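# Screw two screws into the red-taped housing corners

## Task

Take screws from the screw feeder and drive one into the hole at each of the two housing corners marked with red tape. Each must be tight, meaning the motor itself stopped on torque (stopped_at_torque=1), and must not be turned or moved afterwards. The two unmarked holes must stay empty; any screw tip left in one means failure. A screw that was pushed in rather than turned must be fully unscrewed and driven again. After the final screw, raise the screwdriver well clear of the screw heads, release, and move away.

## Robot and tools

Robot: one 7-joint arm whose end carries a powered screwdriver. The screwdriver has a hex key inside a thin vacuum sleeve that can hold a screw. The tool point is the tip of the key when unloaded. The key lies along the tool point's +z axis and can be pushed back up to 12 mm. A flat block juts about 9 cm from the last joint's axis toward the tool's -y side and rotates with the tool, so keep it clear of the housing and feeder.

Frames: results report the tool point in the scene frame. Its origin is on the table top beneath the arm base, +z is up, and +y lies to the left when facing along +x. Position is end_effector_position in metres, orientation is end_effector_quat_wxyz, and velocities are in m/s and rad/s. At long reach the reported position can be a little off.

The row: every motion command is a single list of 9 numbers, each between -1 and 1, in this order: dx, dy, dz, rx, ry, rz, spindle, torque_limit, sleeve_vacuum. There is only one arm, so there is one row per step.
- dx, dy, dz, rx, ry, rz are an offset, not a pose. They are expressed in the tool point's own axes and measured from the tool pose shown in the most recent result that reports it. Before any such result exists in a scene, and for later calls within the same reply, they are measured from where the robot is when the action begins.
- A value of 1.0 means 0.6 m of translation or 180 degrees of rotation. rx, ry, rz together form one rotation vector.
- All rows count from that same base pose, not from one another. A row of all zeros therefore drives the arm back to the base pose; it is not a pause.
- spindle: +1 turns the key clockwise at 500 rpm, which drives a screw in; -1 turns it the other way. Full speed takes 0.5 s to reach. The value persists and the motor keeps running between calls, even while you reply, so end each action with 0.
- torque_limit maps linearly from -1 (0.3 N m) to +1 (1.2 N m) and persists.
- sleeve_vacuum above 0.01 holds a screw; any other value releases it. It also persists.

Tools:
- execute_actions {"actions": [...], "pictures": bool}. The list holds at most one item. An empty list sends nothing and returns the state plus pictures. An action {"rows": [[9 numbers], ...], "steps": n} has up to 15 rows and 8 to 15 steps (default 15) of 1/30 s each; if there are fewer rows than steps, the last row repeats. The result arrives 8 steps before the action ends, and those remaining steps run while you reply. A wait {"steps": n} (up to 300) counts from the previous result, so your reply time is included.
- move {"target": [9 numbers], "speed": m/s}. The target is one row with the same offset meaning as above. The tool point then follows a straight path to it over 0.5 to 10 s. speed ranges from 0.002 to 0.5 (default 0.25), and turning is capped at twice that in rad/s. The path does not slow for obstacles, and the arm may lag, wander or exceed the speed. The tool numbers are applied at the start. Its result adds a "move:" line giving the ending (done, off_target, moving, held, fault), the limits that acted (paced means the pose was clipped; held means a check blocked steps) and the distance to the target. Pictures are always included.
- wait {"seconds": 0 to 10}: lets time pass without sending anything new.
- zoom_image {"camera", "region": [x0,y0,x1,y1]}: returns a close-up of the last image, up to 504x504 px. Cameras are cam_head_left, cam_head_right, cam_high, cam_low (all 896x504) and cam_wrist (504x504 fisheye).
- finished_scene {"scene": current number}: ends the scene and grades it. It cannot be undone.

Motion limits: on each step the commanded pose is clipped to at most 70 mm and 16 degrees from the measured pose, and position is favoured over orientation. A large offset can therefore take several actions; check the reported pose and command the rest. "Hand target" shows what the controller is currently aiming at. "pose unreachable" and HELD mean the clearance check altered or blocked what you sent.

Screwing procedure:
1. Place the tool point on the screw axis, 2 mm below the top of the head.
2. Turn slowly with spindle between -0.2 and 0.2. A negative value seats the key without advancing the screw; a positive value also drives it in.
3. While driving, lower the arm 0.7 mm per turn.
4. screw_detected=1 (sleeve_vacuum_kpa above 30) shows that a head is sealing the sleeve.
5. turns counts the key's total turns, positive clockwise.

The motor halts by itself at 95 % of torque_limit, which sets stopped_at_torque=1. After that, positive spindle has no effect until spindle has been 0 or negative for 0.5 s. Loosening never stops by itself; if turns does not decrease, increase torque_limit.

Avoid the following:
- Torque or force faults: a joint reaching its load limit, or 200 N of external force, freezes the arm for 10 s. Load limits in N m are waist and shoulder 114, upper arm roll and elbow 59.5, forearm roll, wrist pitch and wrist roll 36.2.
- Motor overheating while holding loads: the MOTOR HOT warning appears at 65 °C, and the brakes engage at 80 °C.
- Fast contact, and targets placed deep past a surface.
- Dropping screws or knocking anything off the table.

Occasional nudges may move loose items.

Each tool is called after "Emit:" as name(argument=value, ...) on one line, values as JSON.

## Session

Emit:
execute_actions(actions=[])

Scene clock: 0.00 s of 6600.00 s.
end_effector_position=(+0.4056, +0.0437, +0.5235) sleeve_vacuum_kpa=0 screw_detected=0 stopped_at_torque=0 turns=0.00 end_effector_quat_wxyz=(-0.069, +0.674, +0.729, -0.093) end_effector_velocity=(-0.000, +0.000, -0.000) end_effector_angular_velocity=(-0.000, +0.000, -0.000)
Joint positions: [ 0.433  0.569 -0.155  1.712 -0.092 -0.418 -1.311]
Joint velocities: [-0. -0.  0. -0.  0. -0.  0.]
Joint torques (N m, as the joint torque sensors report them, + toward a larger angle): no reading
Hand target: +0.406, +0.044, +0.524; -0.069, +0.674, +0.729, -0.093
camera_calibration (this result's frames):
cam_wrist: T_world_to_cam=[[-0.0403242, 0.998599, -0.0342718, 0.0680963], [0.998799, 0.0412399, 0.0264442, -0.417402], [0.0278205, -0.0331643, -0.999063, 0.77007], [0, 0, 0, 1]] pos_world=[0.398223, -0.0252484, 0.78272]

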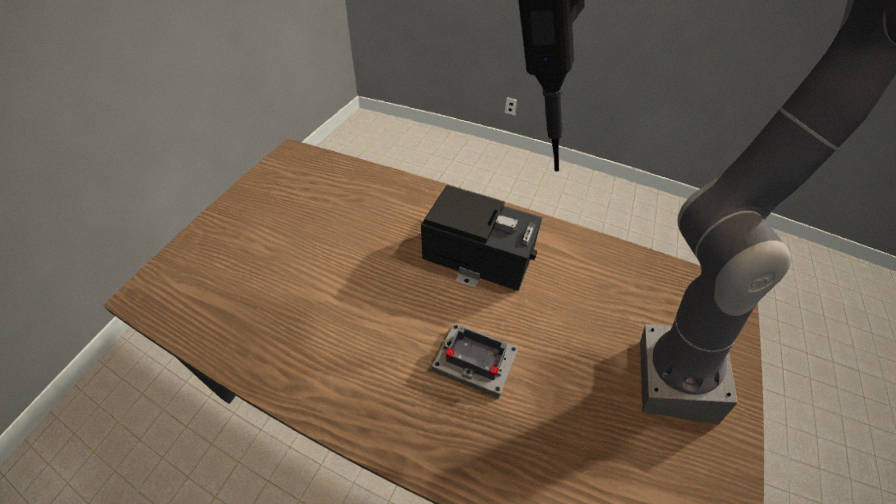

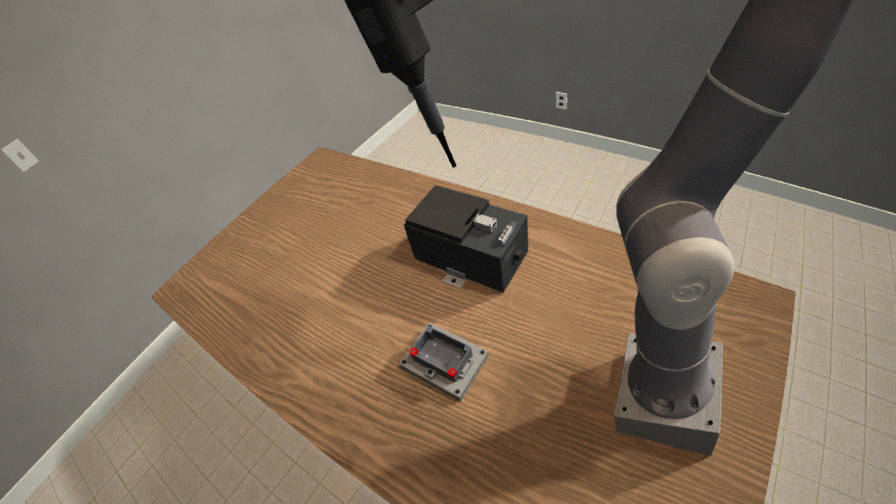

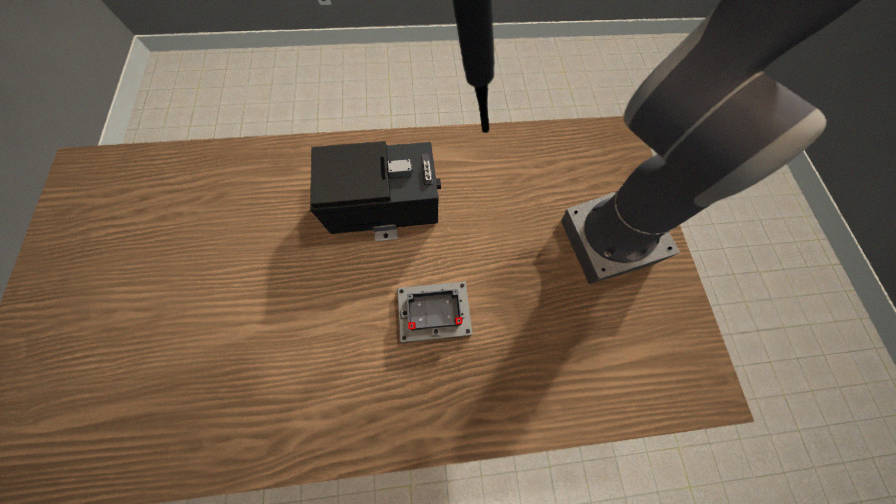

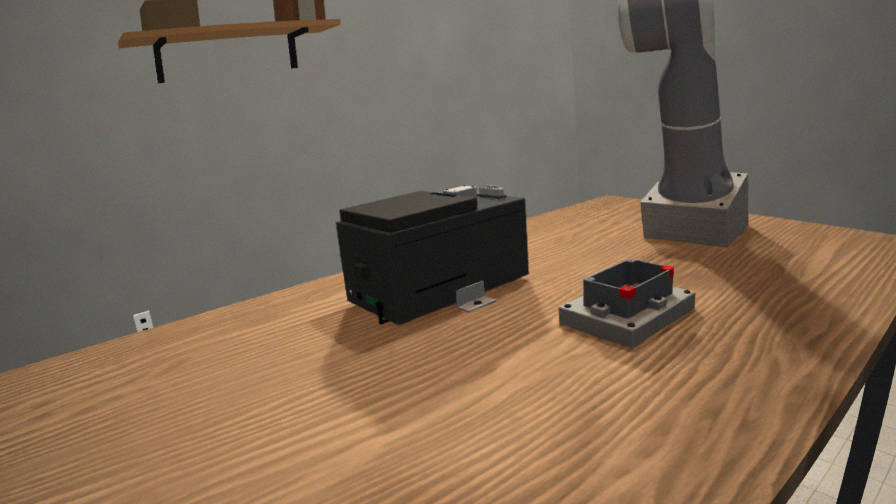

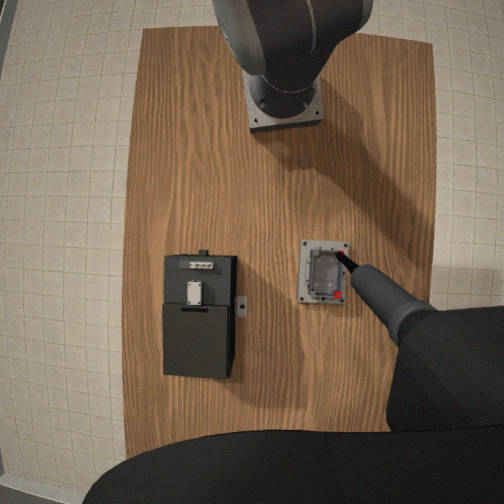

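Emit:
move(target=[0,0,0,-0.0732,0.0108,0.0248,0,0,0])

Emit:
move(target=[-0.358,0.072,0.556,0,0,0,0,0,0], speed=0.3)

Emit:
zoom_image(camera="cam_wrist", region=[290, 200, 390, 300])

Emit:
zoom_image(camera="cam_low", region=[440, 140, 520, 220])

Scene clock: 1.30 s of 6600.00 s.
end_effector_position=(+0.4055, +0.0437, +0.5236) sleeve_vacuum_kpa=0 screw_detected=0 stopped_at_torque=0 turns=0.00 end_effector_quat_wxyz=(-0.000, +0.707, +0.707, -0.000) end_effector_velocity=(+0.000, +0.000, -0.000) end_effector_angular_velocity=(+0.000, -0.001, -0.000)
Joint positions: [ 0.358  0.807 -0.073  1.911 -0.1   -0.233 -1.231]
Joint velocities: [-0.001  0.     0.     0.001  0.     0.002  0.   ]
Joint torques (N m, as the joint torque sensors report them, + toward a larger angle): [ -4.25   7.51   3.11 -32.66  -4.94   5.2    0.39]
Hand target: +0.406, +0.044, +0.524; +0.000, +0.707, +0.707, -0.000
Off the commanded pose: 0.000 m, 0 deg.
Kept back: nothing.
move: done
camera_calibration (this result's frames):
cam_wrist: T_world_to_cam=[[0.0418326, 0.999125, -0.000237947, 0.0168726], [0.96647, -0.040405, 0.253579, -0.519582], [0.253347, -0.0108378, -0.967315, 0.661149], [0, 0, 0, 1]] pos_world=[0.333954, -0.0306861, 0.771298]

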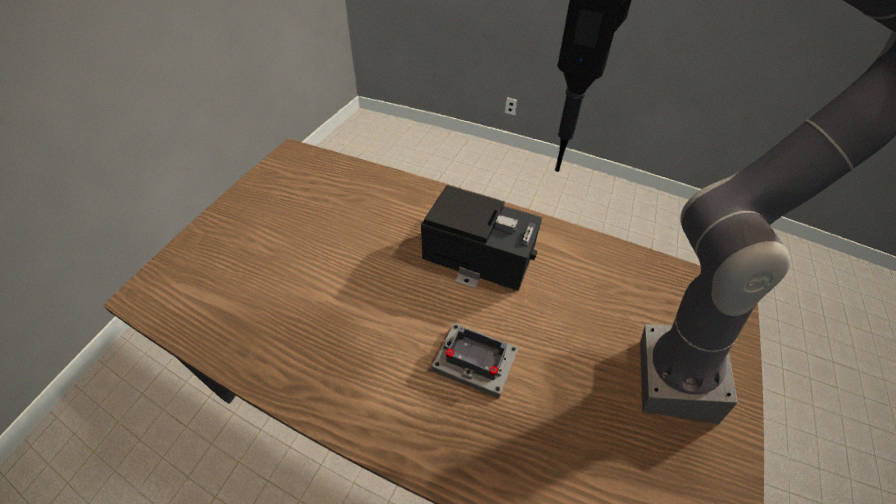

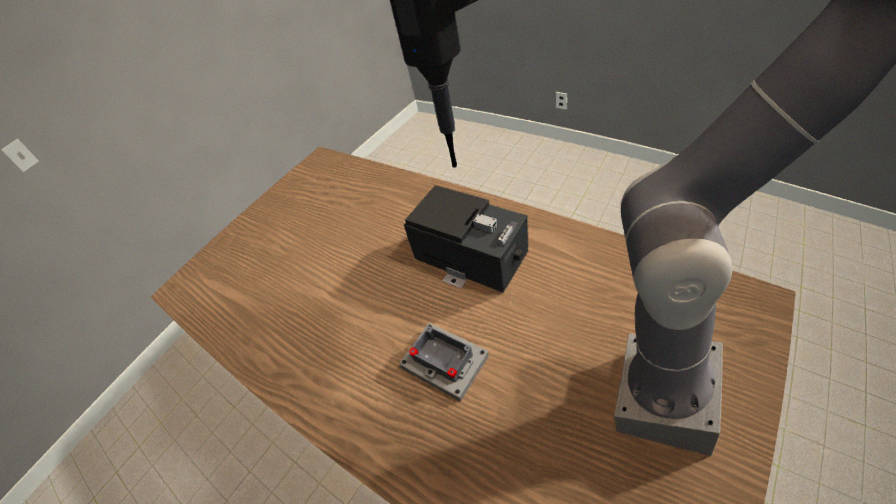

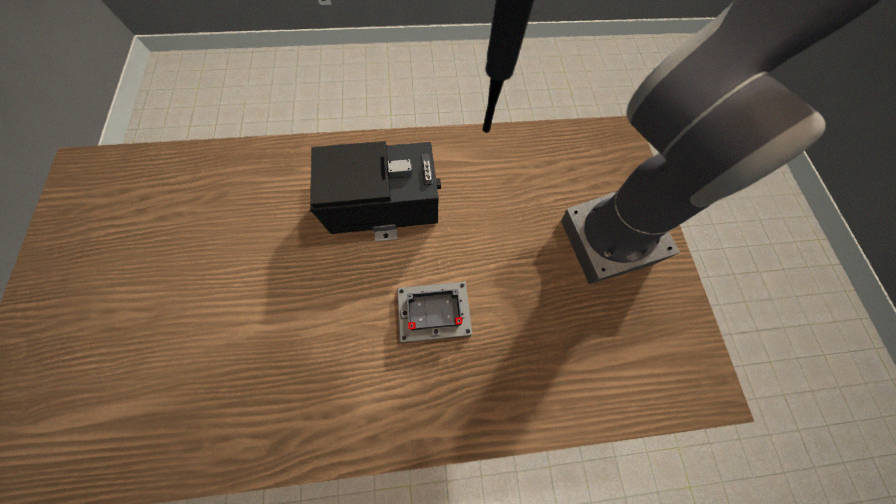

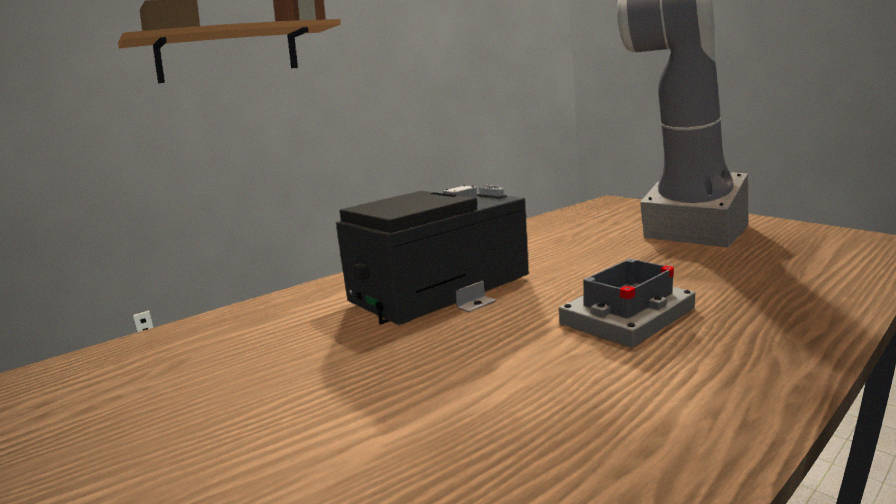

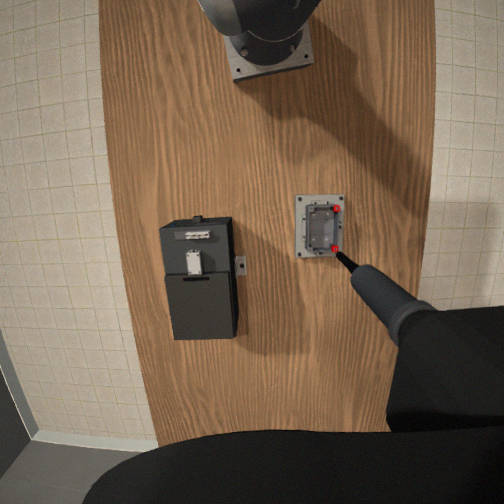

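Scene clock: 3.23 s of 6600.00 s.
end_effector_position=(+0.4482, -0.1713, +0.1900) sleeve_vacuum_kpa=0 screw_detected=0 stopped_at_torque=0 turns=0.00 end_effector_quat_wxyz=(-0.000, +0.707, +0.707, -0.000) end_effector_velocity=(-0.000, -0.000, -0.000) end_effector_angular_velocity=(+0.001, +0.001, -0.001)
Joint positions: [ 0.447  0.44  -0.956  2.51  -0.339  0.846 -1.758]
Joint velocities: [ 0.002 -0.    -0.003 -0.    -0.    -0.    -0.   ]
Joint torques (N m, as the joint torque sensors report them, + toward a larger angle): [ -7.71  11.37   4.21 -25.53  -2.46   4.65  -0.26]
Hand target: +0.448, -0.171, +0.190; -0.000, +0.707, +0.707, -0.000
Off the commanded pose: 0.000 m, 0 deg.
Kept back: nothing.
move: done
camera_calibration (this result's frames):
cam_wrist: T_world_to_cam=[[0.0418661, 0.999123, -0.000090116, 0.229781], [0.96654, -0.0404779, 0.2533, -0.484979], [0.253075, -0.0106918, -0.967388, 0.325362], [0, 0, 0, 1]] pos_world=[0.37679, -0.245731, 0.437617]

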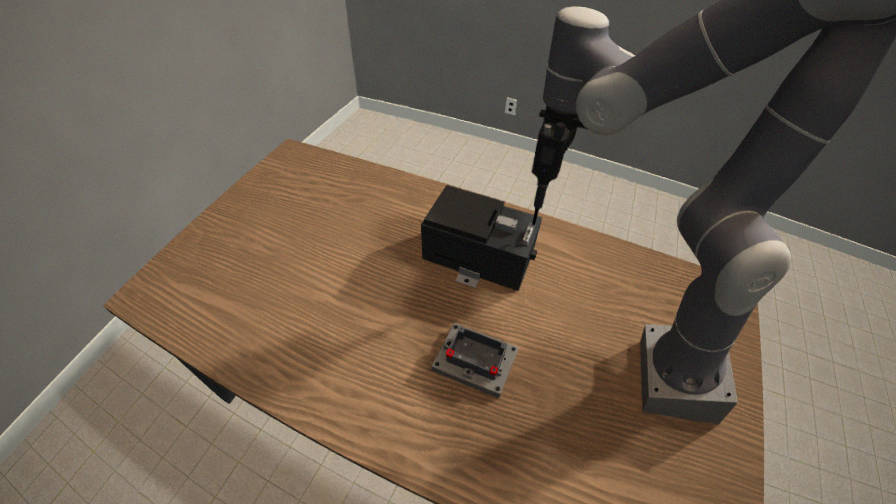

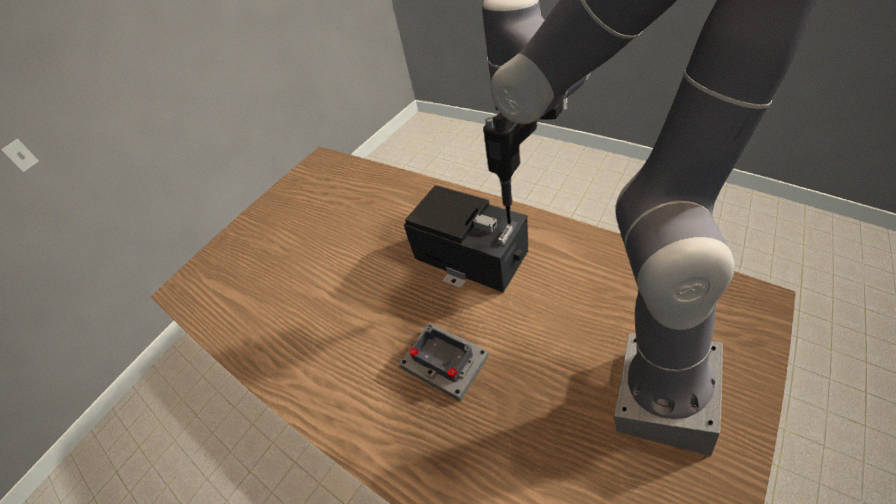

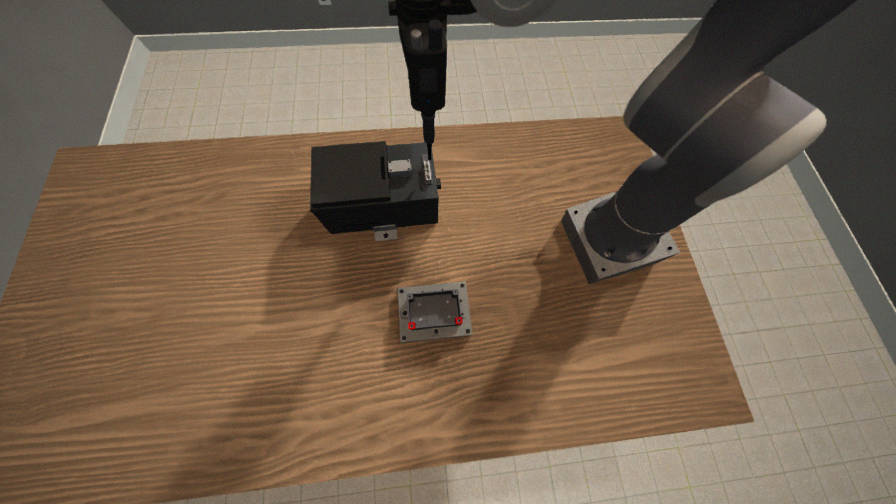

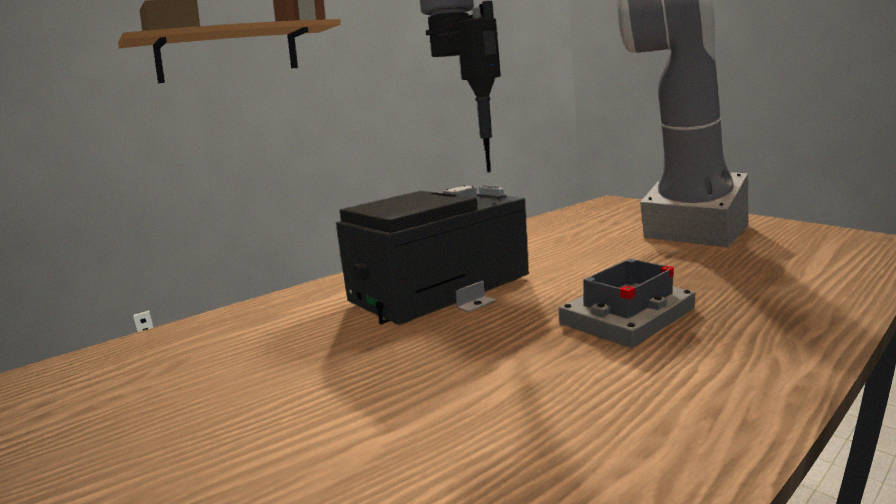

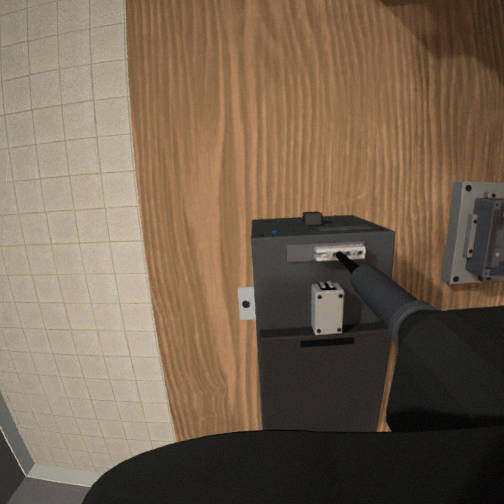

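Region (290, 200, 390, 300) of cam_wrist's 504x504 image, scaled by 5.040, with more detail than that image has.

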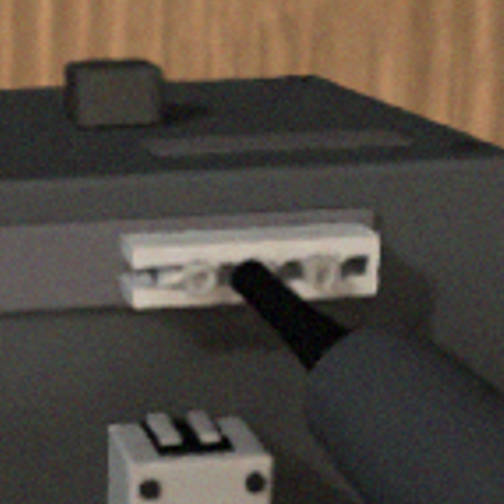

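Region (440, 140, 520, 220) of cam_low's 896x504 image, scaled by 6.300, with more detail than that image has.

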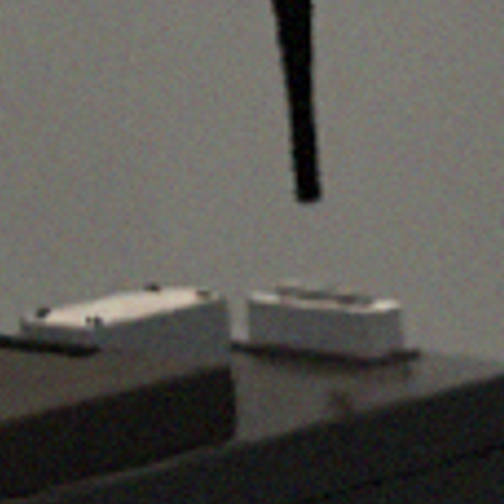

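Emit:
move(target=[-0.0044,0.0108,0.0233,0,0,0,0,0,0], speed=0.05)

Emit:
zoom_image(camera="cam_wrist", region=[298, 214, 378, 294])

Emit:
zoom_image(camera="cam_low", region=[460, 155, 520, 215])

Emit:
zoom_image(camera="cam_high", region=[405, 145, 450, 190])

Scene clock: 4.33 s of 6600.00 s.
end_effector_position=(+0.4546, -0.1739, +0.1759) sleeve_vacuum_kpa=0 screw_detected=0 stopped_at_torque=0 turns=0.00 end_effector_quat_wxyz=(-0.000, +0.707, +0.707, -0.000) end_effector_velocity=(+0.000, -0.000, -0.000) end_effector_angular_velocity=(+0.001, -0.000, +0.000)
Joint positions: [ 0.506  0.39  -1.028  2.507 -0.315  0.899 -1.786]
Joint velocities: [ 0.002  0.    -0.003 -0.    -0.     0.001 -0.001]
Joint torques (N m, as the joint torque sensors report them, + toward a larger angle): [ -6.95  10.71   3.62 -24.73  -2.21   4.79  -0.23]
Hand target: +0.455, -0.174, +0.176; -0.000, +0.707, +0.707, -0.000
Off the commanded pose: 0.000 m, 0 deg.
Kept back: nothing.
move: done
camera_calibration (this result's frames):
cam_wrist: T_world_to_cam=[[0.0416348, 0.999133, -0.000120421, 0.232198], [0.96663, -0.0402499, 0.252994, -0.487596], [0.25277, -0.0106498, -0.967468, 0.310291], [0, 0, 0, 1]] pos_world=[0.383225, -0.248318, 0.423584]

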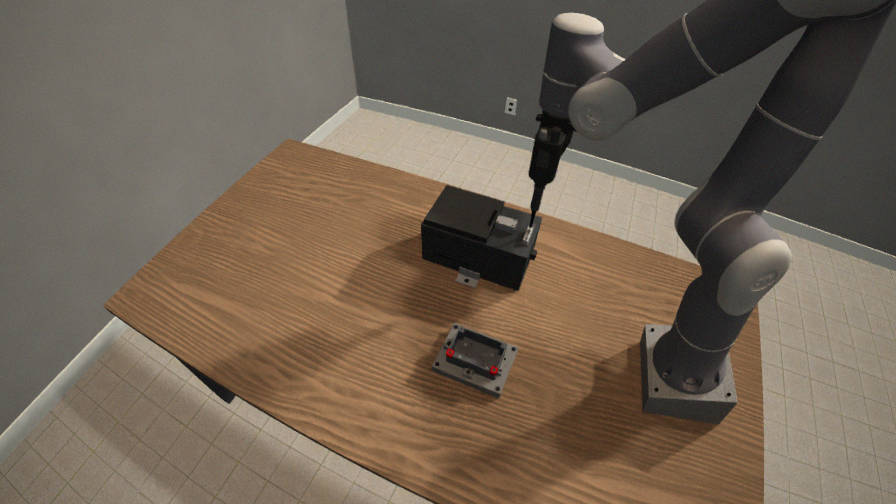

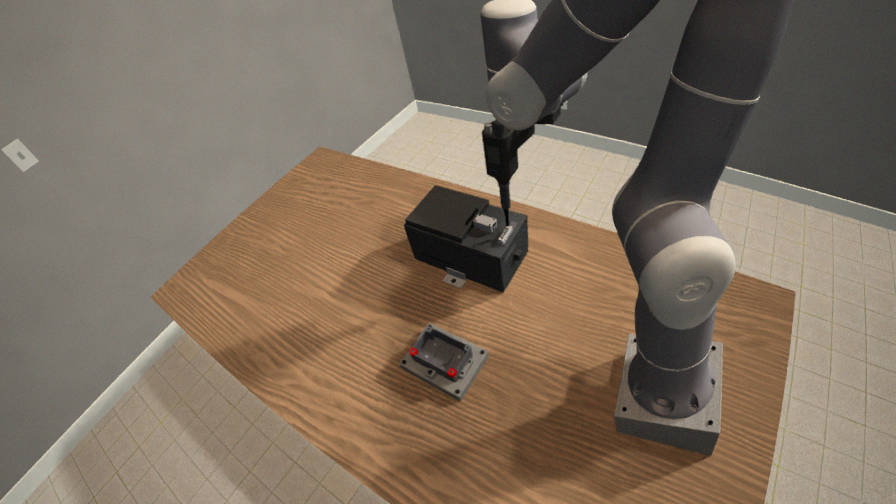

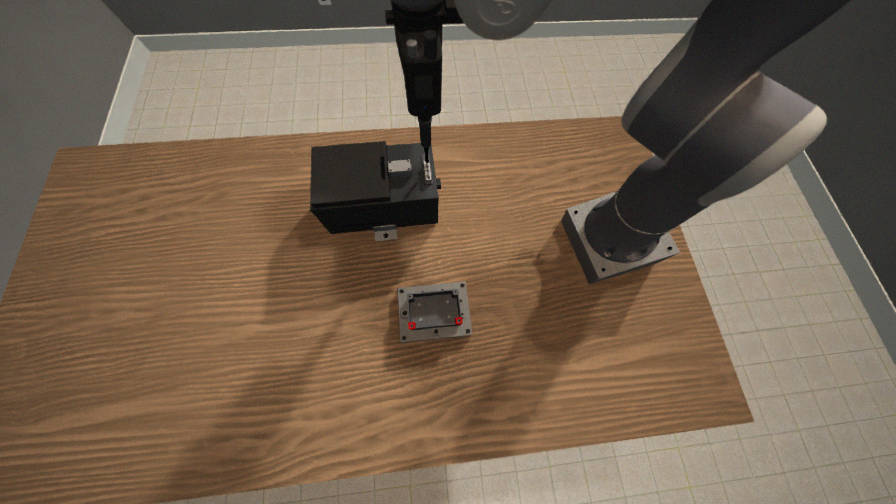

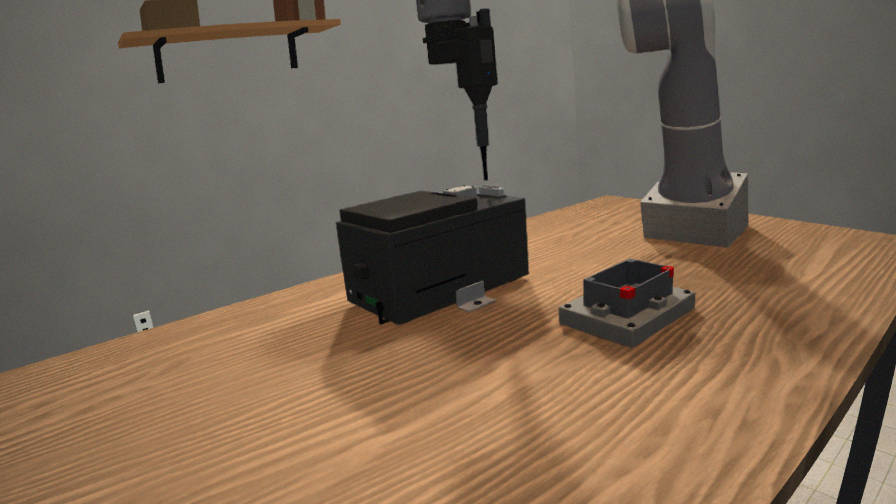

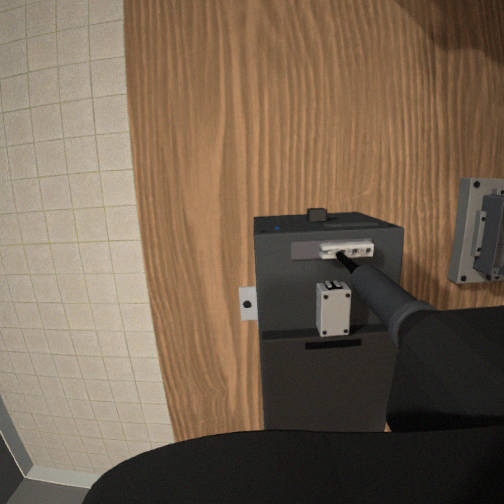

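Region (298, 214, 378, 294) of cam_wrist's 504x504 image, scaled by 6.300, with more detail than that image has.

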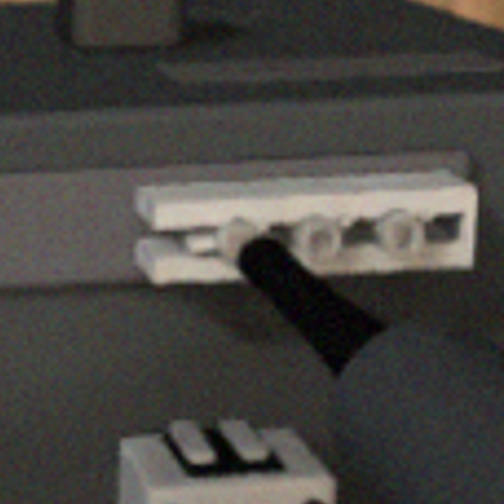

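Region (460, 155, 520, 215) of cam_low's 896x504 image, scaled by 8.400, with more detail than that image has.

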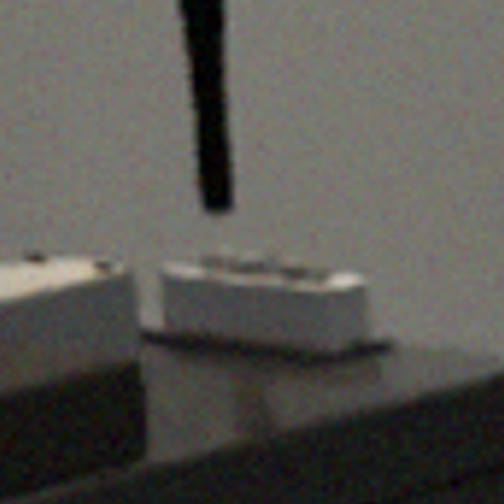

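Region (405, 145, 450, 190) of cam_high's 896x504 image, scaled by 11.200, with more detail than that image has.

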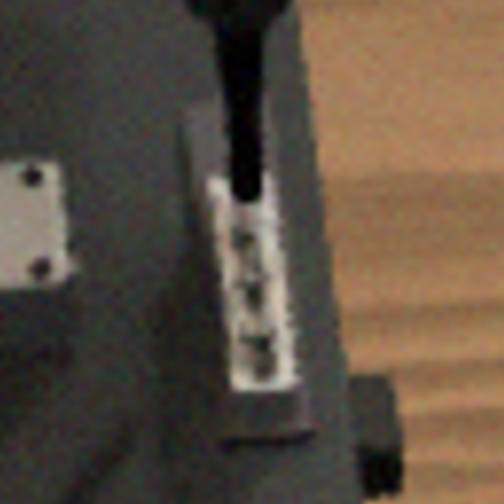

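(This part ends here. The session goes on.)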